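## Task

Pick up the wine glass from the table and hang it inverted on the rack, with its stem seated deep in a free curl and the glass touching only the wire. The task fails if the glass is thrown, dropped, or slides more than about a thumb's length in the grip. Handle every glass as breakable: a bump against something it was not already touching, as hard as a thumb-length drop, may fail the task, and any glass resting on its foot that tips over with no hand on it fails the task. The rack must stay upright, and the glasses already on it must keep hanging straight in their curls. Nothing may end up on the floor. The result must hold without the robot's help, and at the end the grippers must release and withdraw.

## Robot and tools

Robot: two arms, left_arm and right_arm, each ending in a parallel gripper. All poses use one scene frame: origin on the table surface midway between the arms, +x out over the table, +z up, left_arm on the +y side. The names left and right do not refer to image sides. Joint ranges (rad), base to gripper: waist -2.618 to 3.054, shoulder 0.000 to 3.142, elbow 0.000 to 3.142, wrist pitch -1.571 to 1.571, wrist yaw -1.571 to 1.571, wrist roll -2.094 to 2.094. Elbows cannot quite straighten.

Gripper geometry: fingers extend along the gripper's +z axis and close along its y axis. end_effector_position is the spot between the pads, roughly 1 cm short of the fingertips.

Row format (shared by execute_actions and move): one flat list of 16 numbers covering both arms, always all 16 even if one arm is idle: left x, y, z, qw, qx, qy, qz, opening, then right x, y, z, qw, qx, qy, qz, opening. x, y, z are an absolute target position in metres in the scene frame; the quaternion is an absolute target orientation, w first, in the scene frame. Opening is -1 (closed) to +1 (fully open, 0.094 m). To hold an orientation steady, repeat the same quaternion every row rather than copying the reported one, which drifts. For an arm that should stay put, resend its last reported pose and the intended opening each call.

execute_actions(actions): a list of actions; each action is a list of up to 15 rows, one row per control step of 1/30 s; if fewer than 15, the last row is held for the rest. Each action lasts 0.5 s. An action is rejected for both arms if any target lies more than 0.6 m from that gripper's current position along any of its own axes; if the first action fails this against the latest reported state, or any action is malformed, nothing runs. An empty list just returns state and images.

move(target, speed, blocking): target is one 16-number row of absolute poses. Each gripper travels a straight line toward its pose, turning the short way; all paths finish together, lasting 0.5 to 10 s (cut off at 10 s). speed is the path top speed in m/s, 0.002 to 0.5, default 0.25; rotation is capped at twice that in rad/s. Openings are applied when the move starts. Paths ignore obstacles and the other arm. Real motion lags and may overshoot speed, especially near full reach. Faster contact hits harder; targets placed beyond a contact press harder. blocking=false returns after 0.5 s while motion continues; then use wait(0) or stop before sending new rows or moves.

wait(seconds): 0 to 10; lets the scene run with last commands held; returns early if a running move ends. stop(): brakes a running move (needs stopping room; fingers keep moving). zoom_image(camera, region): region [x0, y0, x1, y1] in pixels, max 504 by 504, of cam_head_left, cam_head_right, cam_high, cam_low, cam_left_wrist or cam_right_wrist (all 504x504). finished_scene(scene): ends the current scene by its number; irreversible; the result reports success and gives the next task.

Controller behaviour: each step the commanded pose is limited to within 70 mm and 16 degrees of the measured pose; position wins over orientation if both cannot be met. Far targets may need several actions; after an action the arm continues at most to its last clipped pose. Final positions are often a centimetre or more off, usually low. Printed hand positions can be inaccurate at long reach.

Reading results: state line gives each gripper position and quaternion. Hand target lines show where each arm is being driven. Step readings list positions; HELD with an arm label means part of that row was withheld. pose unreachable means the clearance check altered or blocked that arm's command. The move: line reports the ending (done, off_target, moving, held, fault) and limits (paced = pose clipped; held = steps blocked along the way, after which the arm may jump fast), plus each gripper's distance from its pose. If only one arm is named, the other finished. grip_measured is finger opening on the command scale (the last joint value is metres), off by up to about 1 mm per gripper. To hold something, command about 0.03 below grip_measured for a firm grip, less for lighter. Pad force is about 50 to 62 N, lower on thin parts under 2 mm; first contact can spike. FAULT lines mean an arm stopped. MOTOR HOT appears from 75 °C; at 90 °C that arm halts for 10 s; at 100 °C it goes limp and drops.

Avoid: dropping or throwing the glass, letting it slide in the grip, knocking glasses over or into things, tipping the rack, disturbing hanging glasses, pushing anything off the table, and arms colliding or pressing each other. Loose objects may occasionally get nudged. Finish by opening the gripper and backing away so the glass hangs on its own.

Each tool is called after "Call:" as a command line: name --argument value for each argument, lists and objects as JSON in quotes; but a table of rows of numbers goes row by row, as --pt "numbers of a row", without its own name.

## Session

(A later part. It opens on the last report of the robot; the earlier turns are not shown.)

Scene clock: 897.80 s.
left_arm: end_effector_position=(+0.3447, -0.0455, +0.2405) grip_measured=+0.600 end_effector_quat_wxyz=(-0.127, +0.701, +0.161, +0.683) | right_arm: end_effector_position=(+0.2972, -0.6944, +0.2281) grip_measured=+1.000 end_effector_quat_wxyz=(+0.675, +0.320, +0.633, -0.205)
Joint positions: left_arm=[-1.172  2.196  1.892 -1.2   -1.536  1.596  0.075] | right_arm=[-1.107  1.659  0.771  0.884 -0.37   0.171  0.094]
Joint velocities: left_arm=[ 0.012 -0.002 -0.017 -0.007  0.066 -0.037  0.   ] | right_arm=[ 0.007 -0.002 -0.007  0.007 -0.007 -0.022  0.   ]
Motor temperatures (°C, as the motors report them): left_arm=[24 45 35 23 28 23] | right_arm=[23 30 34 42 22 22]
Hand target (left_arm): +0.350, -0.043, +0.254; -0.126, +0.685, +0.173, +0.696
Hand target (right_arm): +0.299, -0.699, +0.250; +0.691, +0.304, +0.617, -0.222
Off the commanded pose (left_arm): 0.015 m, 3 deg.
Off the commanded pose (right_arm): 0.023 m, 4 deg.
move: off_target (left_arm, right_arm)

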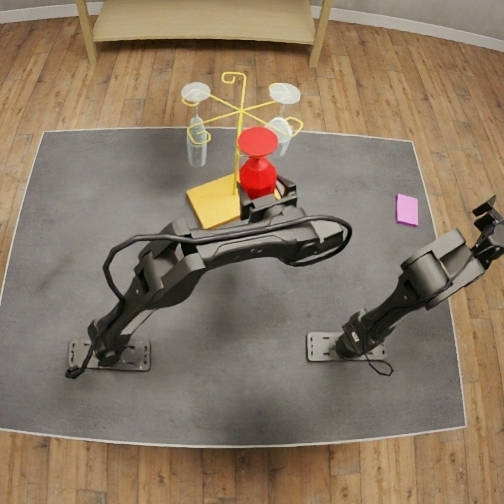

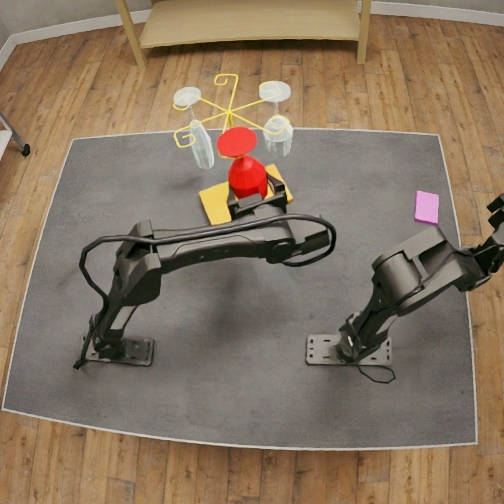

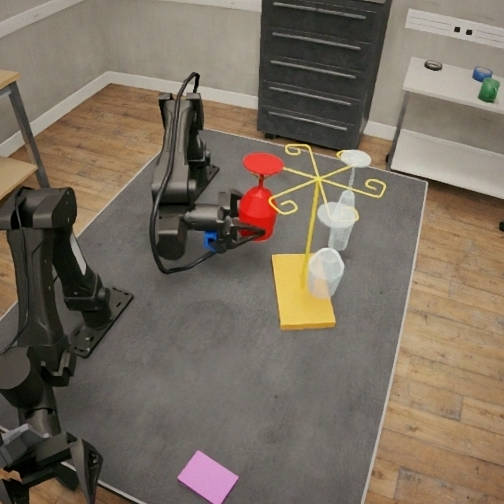

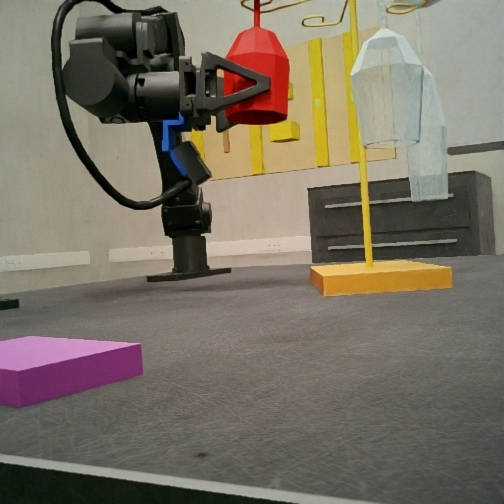

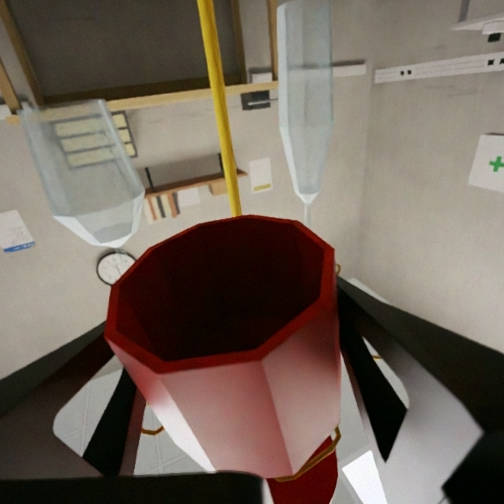

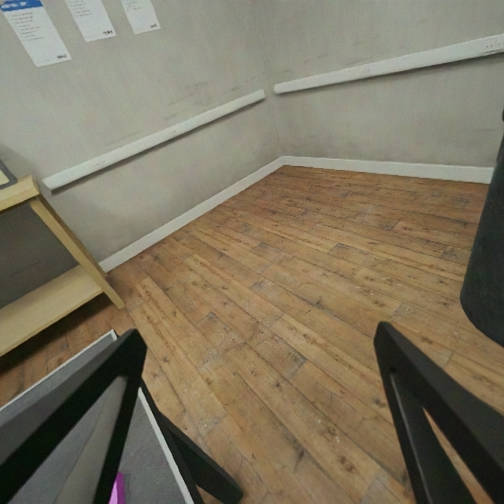

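Call:
move --target '[0.348,-0.045,0.238,-0.128,0.685,0.175,0.696,0.55,0.30,-0.70,0.25,0.691,0.304,0.617,-0.222,1]' --speed 0.008

Call:
zoom_image --camera "cam_head_left" --region '[190,80,310,200]'

Call:
zoom_image --camera "cam_low" --region '[200,0,330,60]'

Scene clock: 910.07 s.
left_arm: end_effector_position=(+0.3455, -0.0471, +0.2343) grip_measured=+0.600 end_effector_quat_wxyz=(-0.116, +0.698, +0.173, +0.685) | right_arm: end_effector_position=(+0.2972, -0.6944, +0.2281) grip_measured=+1.000 end_effector_quat_wxyz=(+0.675, +0.320, +0.633, -0.205)
Joint positions: left_arm=[-1.172  2.211  1.892 -1.2   -1.536  1.548  0.075] | right_arm=[-1.107  1.659  0.771  0.884 -0.37   0.171  0.094]
Joint velocities: left_arm=[-0.007  0.002 -0.017 -0.007 -0.022 -0.007  0.   ] | right_arm=[ 0.002 -0.002  0.012  0.081 -0.007 -0.037  0.   ]
Motor temperatures (°C, as the motors report them): left_arm=[24 45 35 23 28 23] | right_arm=[23 30 34 42 22 22]
Hand target (left_arm): +0.348, -0.045, +0.238; -0.124, +0.686, +0.171, +0.697
Hand target (right_arm): +0.299, -0.699, +0.250; +0.691, +0.304, +0.617, -0.222
Off the commanded pose (left_arm): 0.005 m, 2 deg.
Off the commanded pose (right_arm): 0.023 m, 4 deg.
move: off_target (right_arm)

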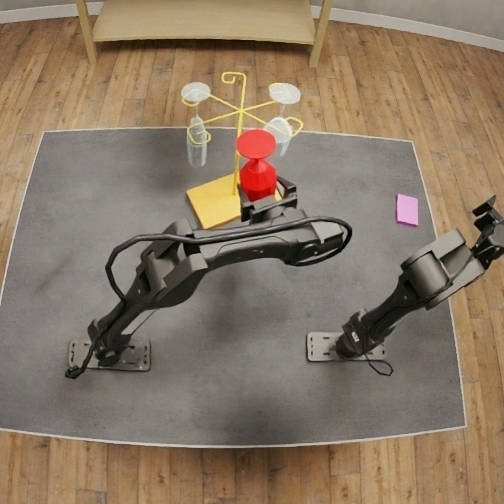

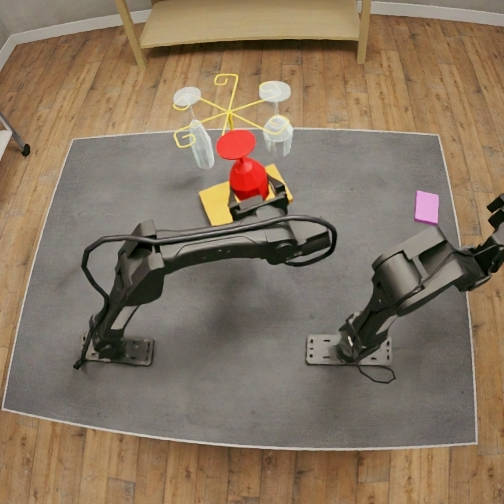

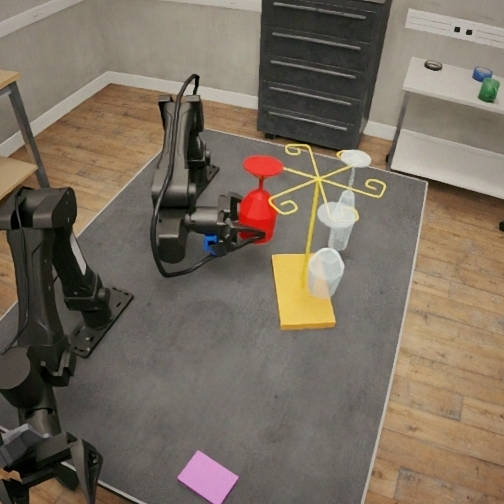

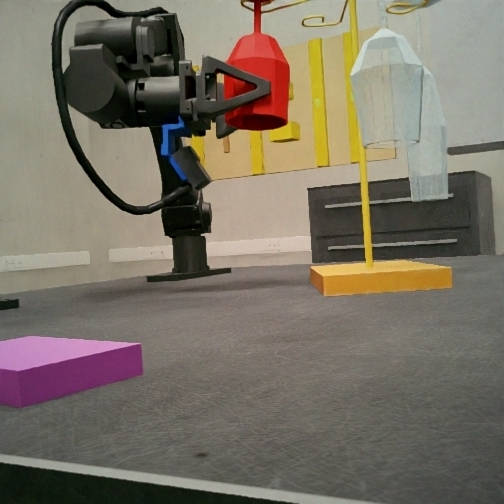

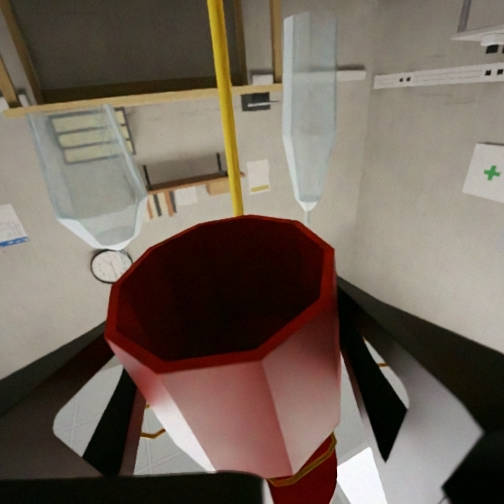

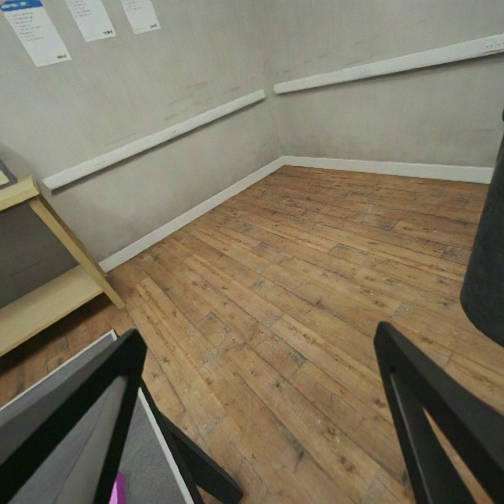

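Region (190, 80, 310, 200) of cam_head_left's 504x504 image, scaled by 4.200, with more detail than that image has.

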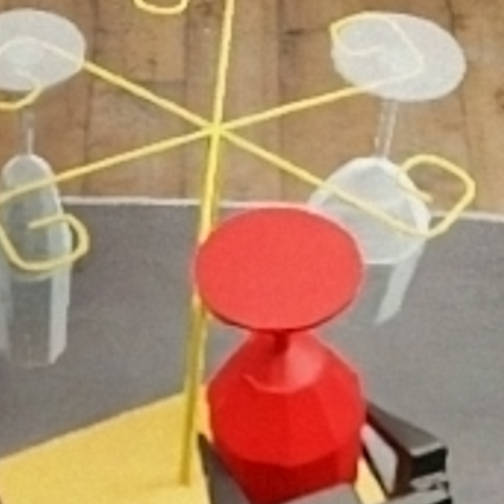

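Region (200, 0, 330, 60) of cam_low's 504x504 image, scaled by 3.877, with more detail than that image has; it fills the top 233 rows of this view, and the rest is white.

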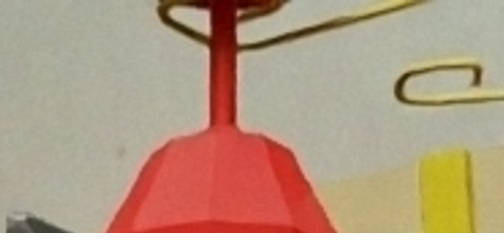

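Call:
move --target '[0.348,-0.044,0.228,-0.126,0.685,0.173,0.696,0.55,0.30,-0.70,0.25,0.691,0.304,0.617,-0.222,1]' --speed 0.008

Call:
zoom_image --camera "cam_head_left" --region '[190,80,310,200]'

Call:
zoom_image --camera "cam_low" --region '[200,0,330,60]'

Scene clock: 921.63 s.
left_arm: end_effector_position=(+0.3461, -0.0487, +0.2281) grip_measured=+0.600 end_effector_quat_wxyz=(-0.111, +0.697, +0.178, +0.686) | right_arm: end_effector_position=(+0.2972, -0.6944, +0.2282) grip_measured=+1.000 end_effector_quat_wxyz=(+0.675, +0.320, +0.632, -0.205)
Joint positions: left_arm=[-1.172  2.226  1.892 -1.2   -1.536  1.519  0.075] | right_arm=[-1.107  1.659  0.771  0.884 -0.37   0.171  0.094]
Joint velocities: left_arm=[ 0.002 -0.017 -0.002  0.022  0.037 -0.051 -0.001] | right_arm=[ 0.002  0.002 -0.002 -0.051 -0.007 -0.022  0.   ]
Motor temperatures (°C, as the motors report them): left_arm=[24 45 34 23 28 23] | right_arm=[23 30 34 42 22 22]
Hand target (left_arm): +0.348, -0.044, +0.228; -0.124, +0.686, +0.171, +0.696
Hand target (right_arm): +0.299, -0.699, +0.250; +0.691, +0.304, +0.617, -0.222
Off the commanded pose (left_arm): 0.005 m, 3 deg.
Off the commanded pose (right_arm): 0.023 m, 4 deg.
move: off_target (left_arm, right_arm)

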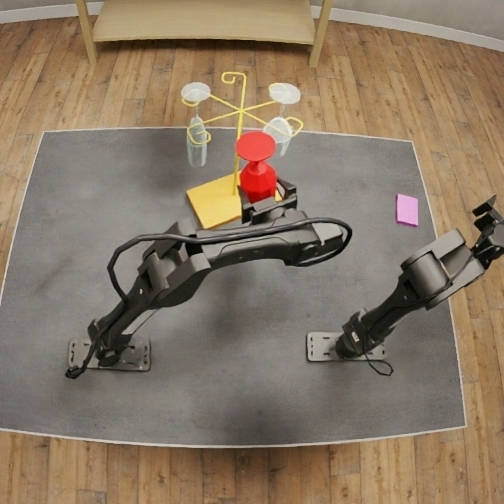

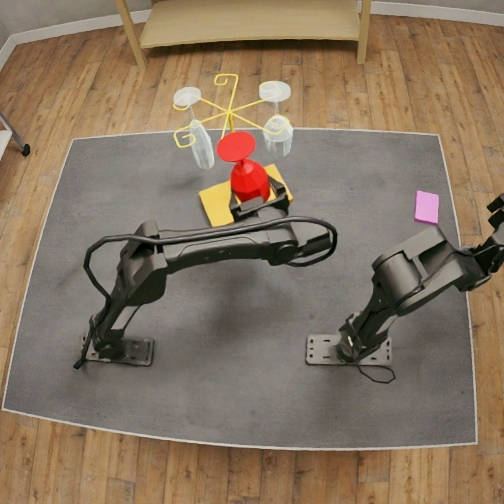

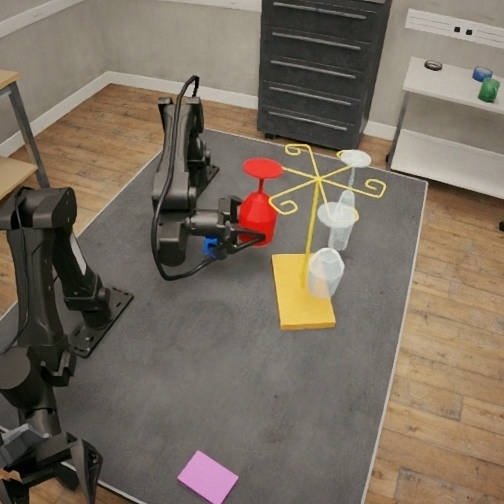

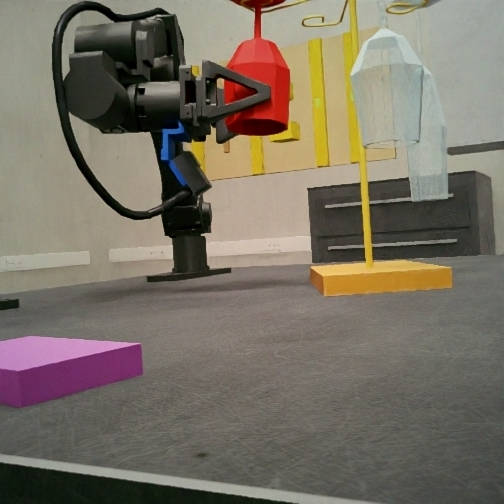

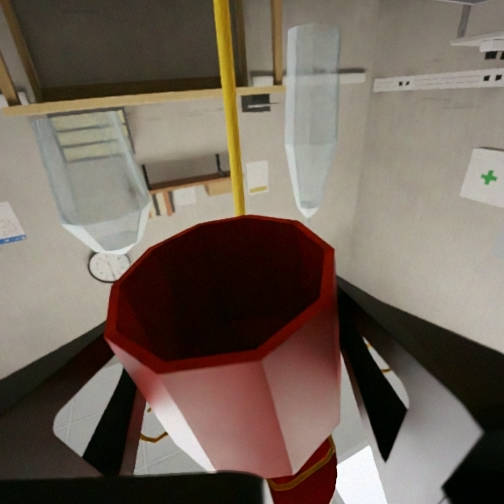

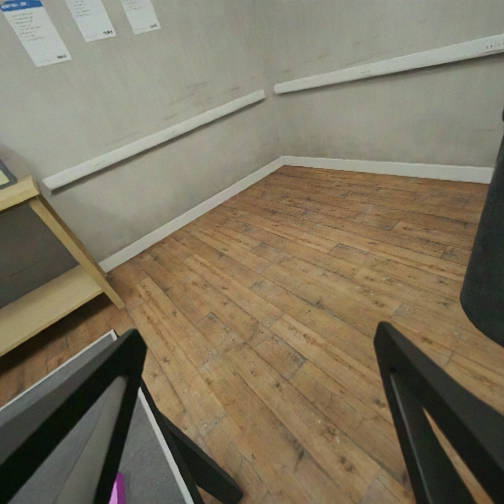

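Region (190, 80, 310, 200) of cam_head_left's 504x504 image, scaled by 4.200, with more detail than that image has.

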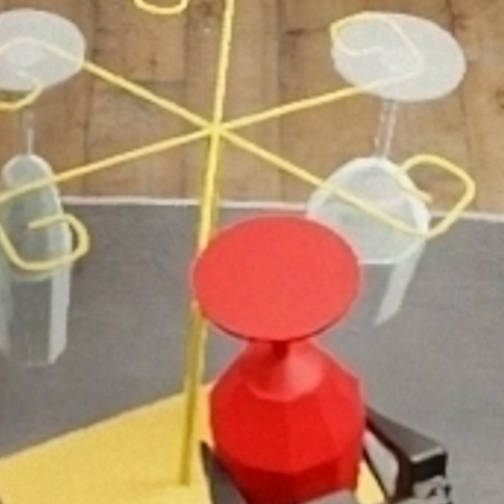

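Region (200, 0, 330, 60) of cam_low's 504x504 image, scaled by 3.877, with more detail than that image has; it fills the top 233 rows of this view, and the rest is white.

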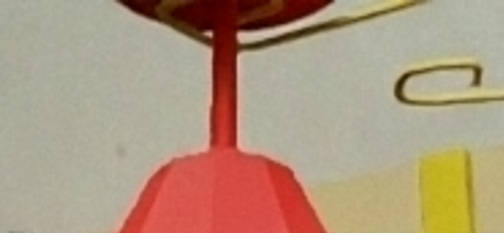

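Call:
move --target '[0.348,-0.045,0.219,-0.134,0.684,0.166,0.698,0.55,0.30,-0.70,0.25,0.691,0.304,0.617,-0.222,1]' --speed 0.006

Call:
zoom_image --camera "cam_head_left" --region '[190,80,310,200]'

Call:
zoom_image --camera "cam_low" --region '[200,0,330,60]'

Scene clock: 940.70 s.
left_arm: end_effector_position=(+0.3462, -0.0486, +0.2224) grip_measured=+0.600 end_effector_quat_wxyz=(-0.121, +0.691, +0.169, +0.693) | right_arm: end_effector_position=(+0.2972, -0.6944, +0.2281) grip_measured=+1.000 end_effector_quat_wxyz=(+0.675, +0.320, +0.633, -0.205)
Joint positions: left_arm=[-1.172  2.241  1.877 -1.2   -1.56   1.511  0.075] | right_arm=[-1.107  1.659  0.771  0.884 -0.37   0.171  0.094]
Joint velocities: left_arm=[-0.002  0.007  0.007  0.022 -0.037 -0.007  0.001] | right_arm=[ 0.002 -0.002 -0.007  0.007  0.007  0.022  0.   ]
Motor temperatures (°C, as the motors report them): left_arm=[24 45 33 23 28 23] | right_arm=[23 30 34 42 22 22]
Hand target (left_arm): +0.348, -0.045, +0.219; -0.131, +0.685, +0.163, +0.698
Hand target (right_arm): +0.299, -0.699, +0.250; +0.691, +0.304, +0.617, -0.222
Off the commanded pose (left_arm): 0.005 m, 2 deg.
Off the commanded pose (right_arm): 0.023 m, 4 deg.
joint sent to its limit (left arm) — the command would take joint 5 (wrist yaw) past its lower limit, so that joint was sent only as far as its limit.
move: off_target (right_arm)

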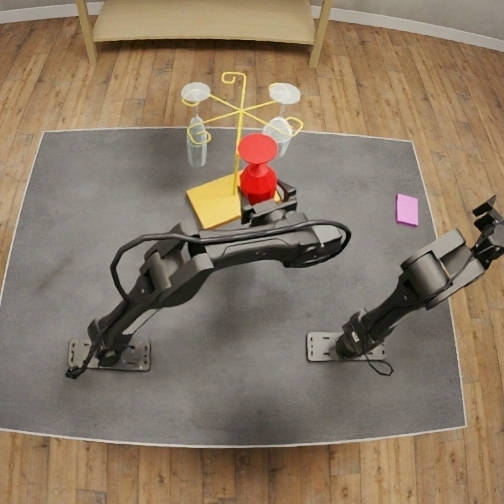

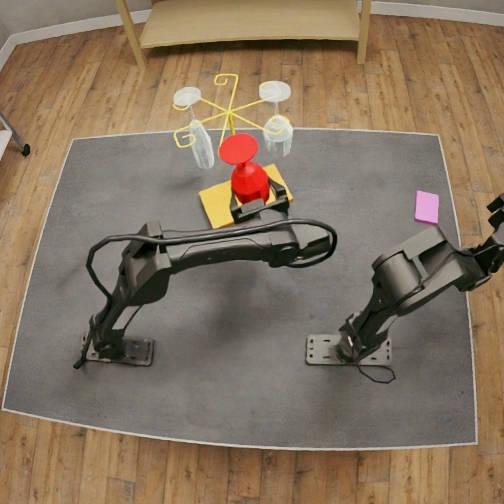

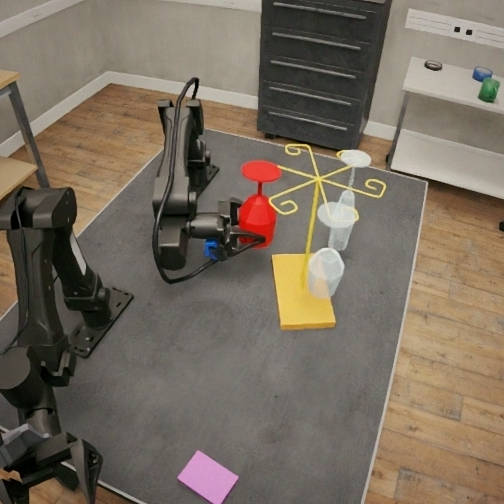

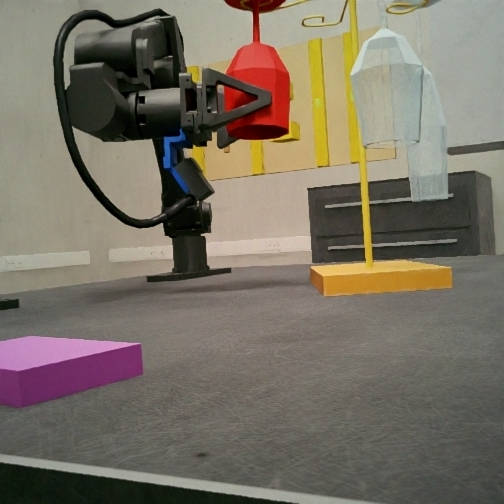

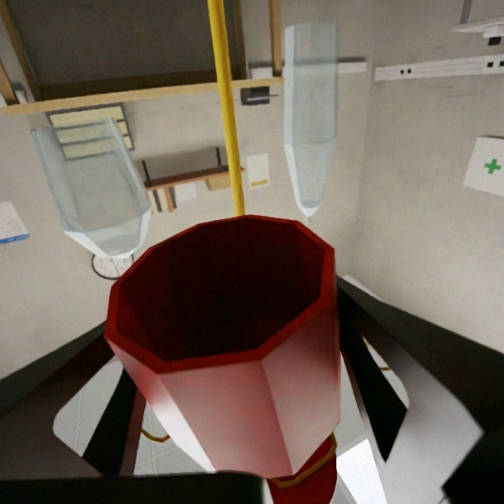

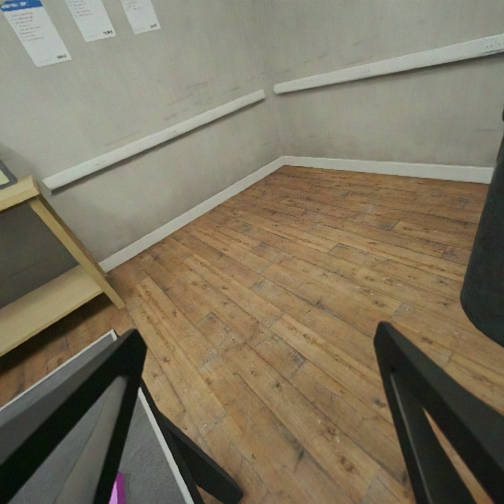

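Region (190, 80, 310, 200) of cam_head_left's 504x504 image, scaled by 4.200, with more detail than that image has.

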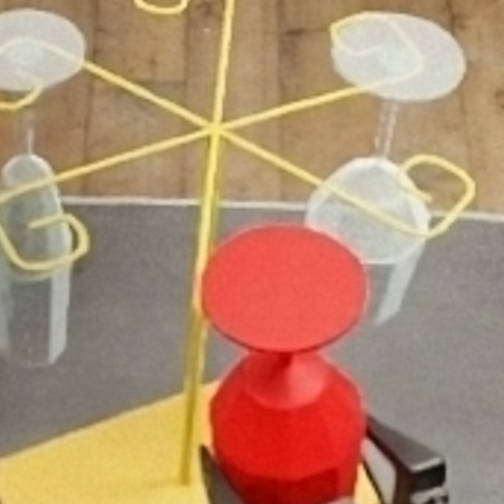

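Region (200, 0, 330, 60) of cam_low's 504x504 image, scaled by 3.877, with more detail than that image has; it fills the top 233 rows of this view, and the rest is white.

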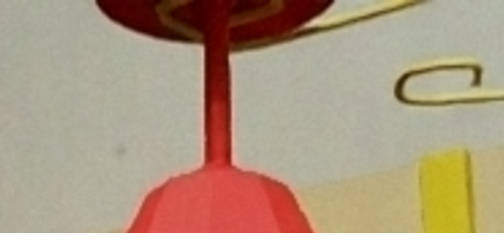

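Call:
move --target '[0.349,-0.046,0.212,-0.132,0.686,0.166,0.696,0.55,0.30,-0.70,0.25,0.691,0.304,0.617,-0.222,1]' --speed 0.006

Call:
zoom_image --camera "cam_head_left" --region '[190,80,310,200]'

Call:
zoom_image --camera "cam_low" --region '[200,0,330,60]'

Scene clock: 956.13 s.
left_arm: end_effector_position=(+0.3464, -0.0491, +0.2219) grip_measured=+0.600 end_effector_quat_wxyz=(-0.123, +0.688, +0.167, +0.695) | right_arm: end_effector_position=(+0.2972, -0.6944, +0.2282) grip_measured=+1.000 end_effector_quat_wxyz=(+0.675, +0.320, +0.632, -0.205)
Joint positions: left_arm=[-1.172  2.245  1.877 -1.2   -1.568  1.511  0.075] | right_arm=[-1.107  1.659  0.771  0.884 -0.37   0.171  0.094]
Joint velocities: left_arm=[ 0.002 -0.022 -0.022 -0.022  0.081 -0.066  0.002] | right_arm=[-0.002  0.007  0.012  0.051 -0.066 -0.066  0.   ]
Motor temperatures (°C, as the motors report them): left_arm=[24 45 33 23 28 23] | right_arm=[23 31 34 42 22 22]
Hand target (left_arm): +0.349, -0.046, +0.212; -0.130, +0.686, +0.165, +0.696
Hand target (right_arm): +0.299, -0.699, +0.250; +0.691, +0.304, +0.617, -0.222
Off the commanded pose (left_arm): 0.011 m, 1 deg.
Off the commanded pose (right_arm): 0.023 m, 4 deg.
move: off_target (left_arm, right_arm)

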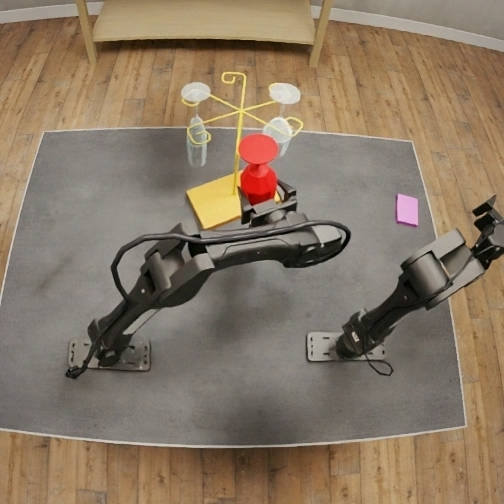

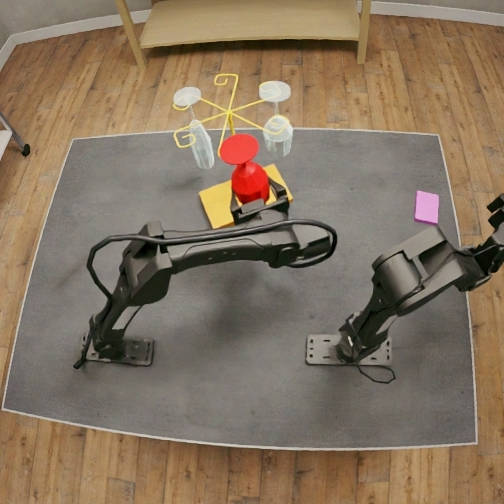

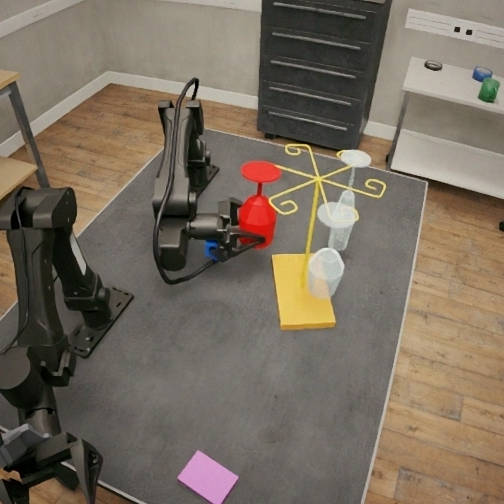

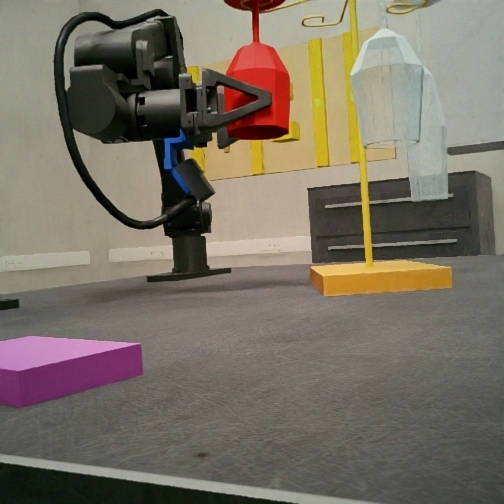

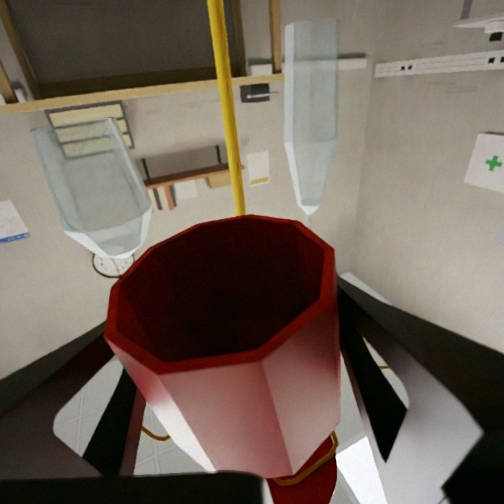

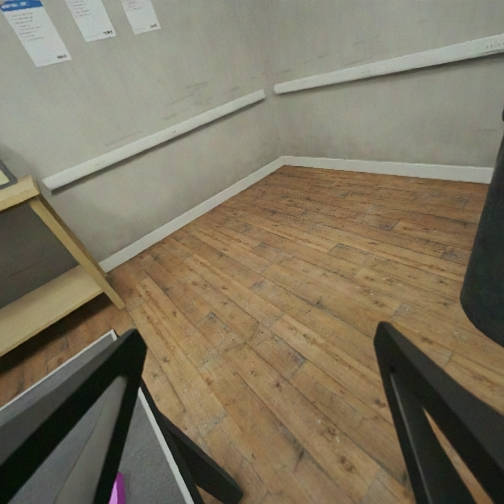

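Region (190, 80, 310, 200) of cam_head_left's 504x504 image, scaled by 4.200, with more detail than that image has.

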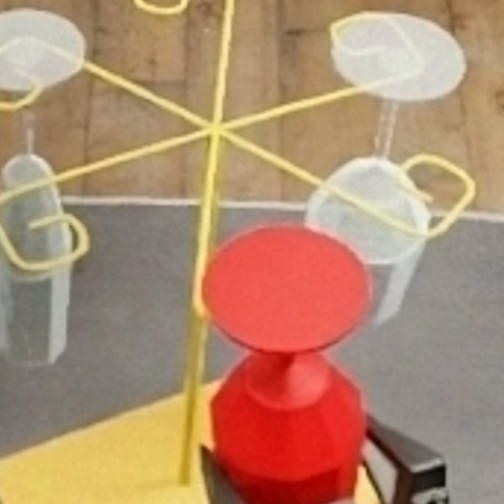

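Region (200, 0, 330, 60) of cam_low's 504x504 image, scaled by 3.877, with more detail than that image has; it fills the top 233 rows of this view, and the rest is white.

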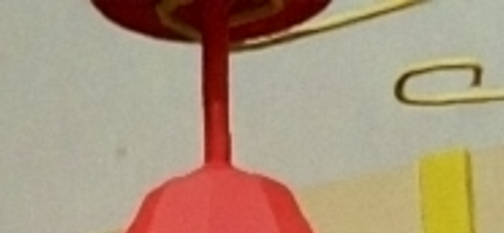

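Call:
execute_actions --actions '[[[0.349,-0.046,0.219,-0.132,0.686,0.166,0.696,0.60,0.30,-0.70,0.25,0.691,0.304,0.617,-0.222,1]],[[0.349,-0.046,0.219,-0.132,0.686,0.166,0.696,0.64,0.30,-0.70,0.25,0.691,0.304,0.617,-0.222,1]]]'

Call:
zoom_image --camera "cam_head_left" --region '[190,60,330,200]'

Scene clock: 976.07 s.
left_arm: end_effector_position=(+0.3464, -0.0491, +0.2220) grip_measured=+0.639 end_effector_quat_wxyz=(-0.123, +0.688, +0.167, +0.695) | right_arm: end_effector_position=(+0.2972, -0.6944, +0.2282) grip_measured=+1.000 end_effector_quat_wxyz=(+0.675, +0.320, +0.632, -0.205)
Joint positions: left_arm=[-1.172  2.245  1.877 -1.2   -1.568  1.511  0.077] | right_arm=[-1.107  1.659  0.771  0.884 -0.37   0.171  0.094]
Joint velocities: left_arm=[-0.007 -0.027  0.002  0.007  0.066 -0.081 -0.   ] | right_arm=[-0.002 -0.002 -0.007 -0.007 -0.095 -0.081  0.   ]
Motor temperatures (°C, as the motors report them): left_arm=[24 44 33 23 27 23] | right_arm=[23 31 34 42 22 22]
Hand target (left_arm): +0.349, -0.046, +0.219; -0.131, +0.686, +0.165, +0.696
Hand target (right_arm): +0.299, -0.699, +0.250; +0.691, +0.304, +0.617, -0.222
Off the commanded pose (left_arm): 0.005 m, 1 deg.
Off the commanded pose (right_arm): 0.023 m, 4 deg.
Step readings (end_effector_position; steps 1 to 15: 1st action; 16 to 30: 2nd action):
0: left_arm (+0.3464, -0.0491, +0.2220) | right_arm (+0.2972, -0.6944, +0.2282)
1: left_arm (+0.3464, -0.0491, +0.2220) | right_arm (+0.2972, -0.6944, +0.2282)
2: left_arm (+0.3464, -0.0491, +0.2220) | right_arm (+0.2972, -0.6944, +0.2282)
4: left_arm (+0.3464, -0.0491, +0.2220) | right_arm (+0.2972, -0.6944, +0.2282)
8: left_arm (+0.3464, -0.0491, +0.2220) | right_arm (+0.2972, -0.6944, +0.2282)
15: left_arm (+0.3464, -0.0491, +0.2220) | right_arm (+0.2972, -0.6944, +0.2282)
16: left_arm (+0.3464, -0.0491, +0.2220) | right_arm (+0.2972, -0.6944, +0.2282)
17: left_arm (+0.3464, -0.0491, +0.2220) | right_arm (+0.2972, -0.6944, +0.2282)
19: left_arm (+0.3464, -0.0491, +0.2220) | right_arm (+0.2972, -0.6944, +0.2282)
23: left_arm (+0.3464, -0.0491, +0.2220) | right_arm (+0.2972, -0.6944, +0.2282)
30: end_effector_position above

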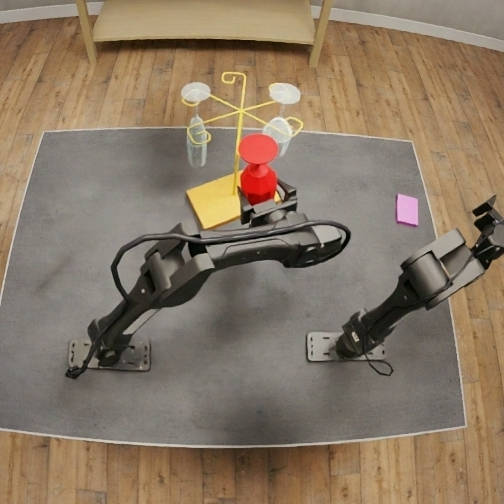

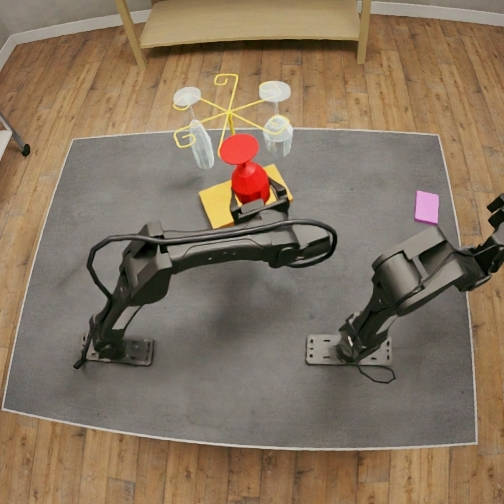

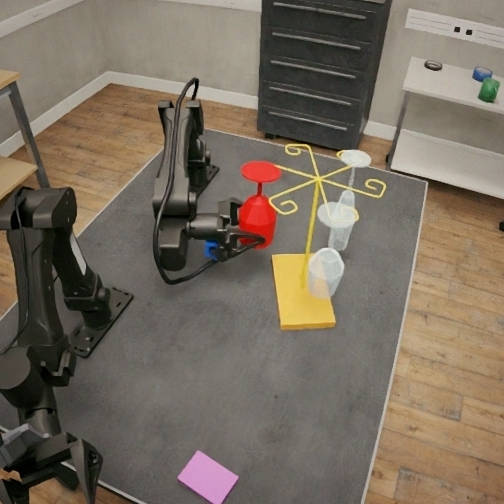

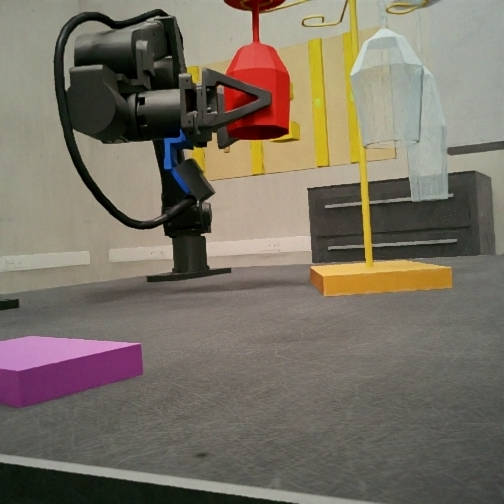

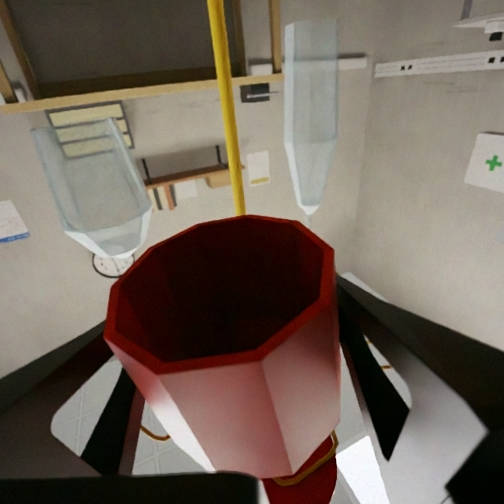

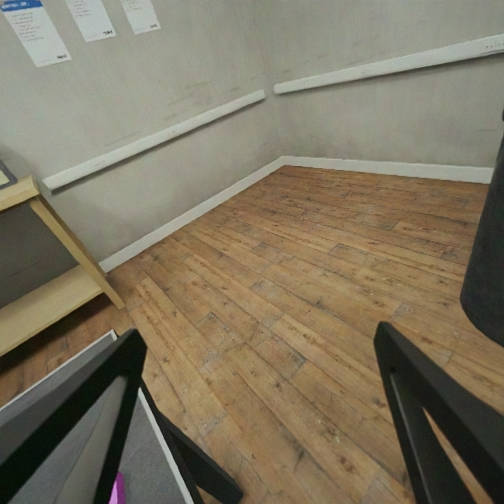

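Region (190, 60, 330, 200) of cam_head_left's 504x504 image, scaled by 3.600, with more detail than that image has.

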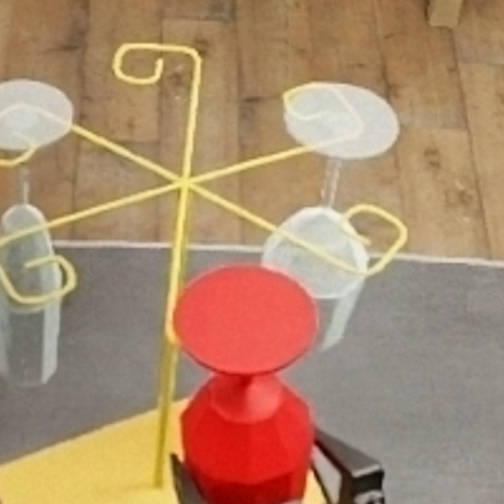

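Call:
execute_actions --actions '[[[0.349,-0.046,0.219,-0.132,0.686,0.166,0.696,0.75,0.30,-0.70,0.25,0.691,0.304,0.617,-0.222,1]],[[0.349,-0.046,0.219,-0.132,0.686,0.166,0.696,1,0.30,-0.70,0.25,0.691,0.304,0.617,-0.222,1]]]'

Call:
zoom_image --camera "cam_low" --region '[170,0,330,160]'

Scene clock: 986.03 s.
left_arm: end_effector_position=(+0.3464, -0.0491, +0.2208) grip_measured=+0.998 end_effector_quat_wxyz=(-0.123, +0.690, +0.167, +0.693) | right_arm: end_effector_position=(+0.2972, -0.6944, +0.2282) grip_measured=+1.000 end_effector_quat_wxyz=(+0.675, +0.320, +0.632, -0.205)
Joint positions: left_arm=[-1.172  2.245  1.877 -1.2   -1.562  1.511  0.094] | right_arm=[-1.107  1.659  0.771  0.884 -0.37   0.171  0.094]
Joint velocities: left_arm=[-0.002 -0.002  0.002  0.007 -0.007  0.037 -0.   ] | right_arm=[-0.007  0.007  0.002 -0.037 -0.037 -0.007  0.   ]
Motor temperatures (°C, as the motors report them): left_arm=[24 45 33 23 27 23] | right_arm=[23 31 34 42 22 22]
Hand target (left_arm): +0.349, -0.046, +0.219; -0.131, +0.686, +0.165, +0.696
Hand target (right_arm): +0.299, -0.699, +0.250; +0.691, +0.304, +0.617, -0.222
Off the commanded pose (left_arm): 0.004 m, 1 deg.
Off the commanded pose (right_arm): 0.023 m, 4 deg.
Step readings (end_effector_position; steps 1 to 15: 1st action; 16 to 30: 2nd action):
0: left_arm (+0.3464, -0.0491, +0.2220) | right_arm (+0.2972, -0.6944, +0.2282)
1: left_arm (+0.3464, -0.0491, +0.2219) | right_arm (+0.2972, -0.6944, +0.2282)
2: left_arm (+0.3464, -0.0491, +0.2217) | right_arm (+0.2972, -0.6944, +0.2282)
4: left_arm (+0.3464, -0.0491, +0.2213) | right_arm (+0.2972, -0.6944, +0.2282)
8: left_arm (+0.3464, -0.0491, +0.2211) | right_arm (+0.2972, -0.6944, +0.2282)
15: left_arm (+0.3464, -0.0491, +0.2210) | right_arm (+0.2972, -0.6944, +0.2282)
16: left_arm (+0.3464, -0.0491, +0.2210) | right_arm (+0.2972, -0.6944, +0.2282)
17: left_arm (+0.3464, -0.0491, +0.2210) | right_arm (+0.2972, -0.6944, +0.2282)
19: left_arm (+0.3464, -0.0491, +0.2208) | right_arm (+0.2972, -0.6944, +0.2282)
23: left_arm (+0.3464, -0.0491, +0.2208) | right_arm (+0.2972, -0.6944, +0.2282)
30: end_effector_position above

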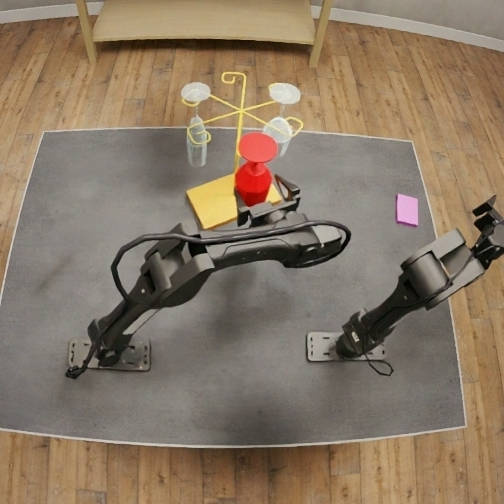

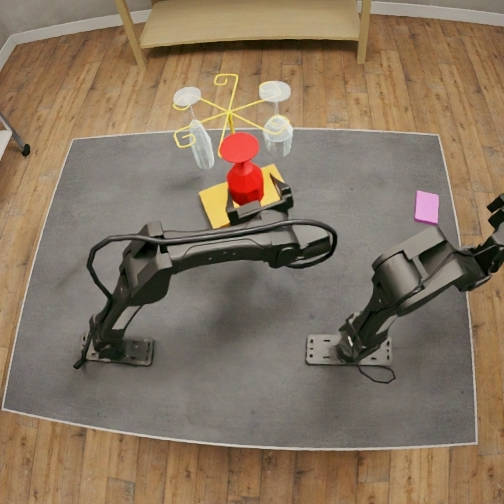

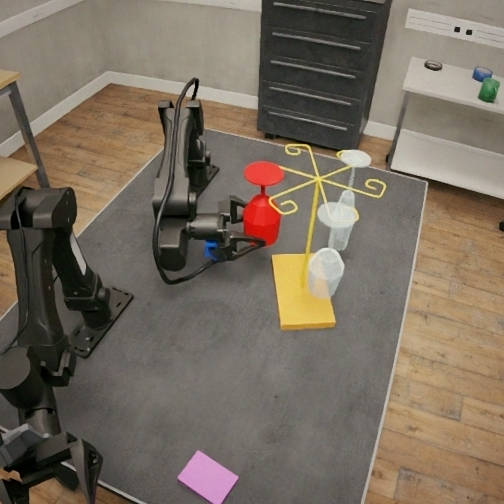

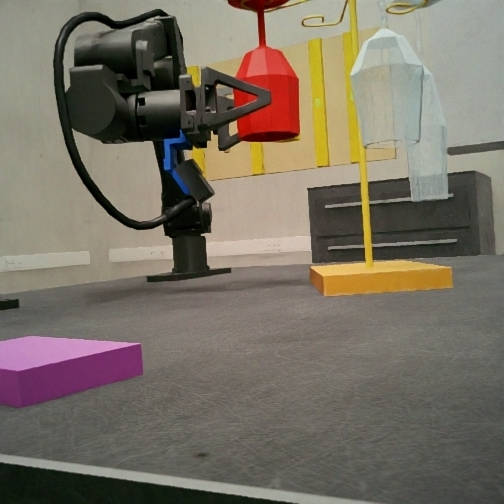

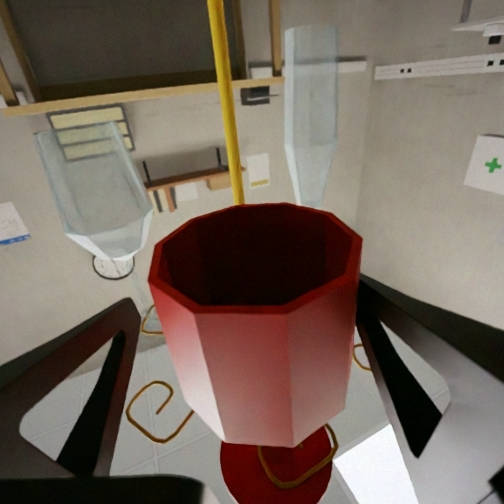

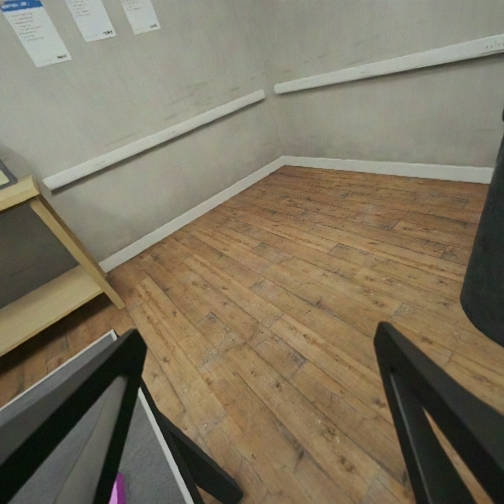

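Region (170, 0, 330, 160) of cam_low's 504x504 image, scaled by 3.150, with more detail than that image has.

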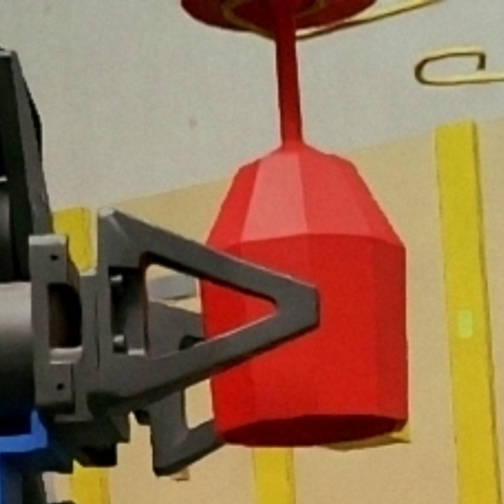

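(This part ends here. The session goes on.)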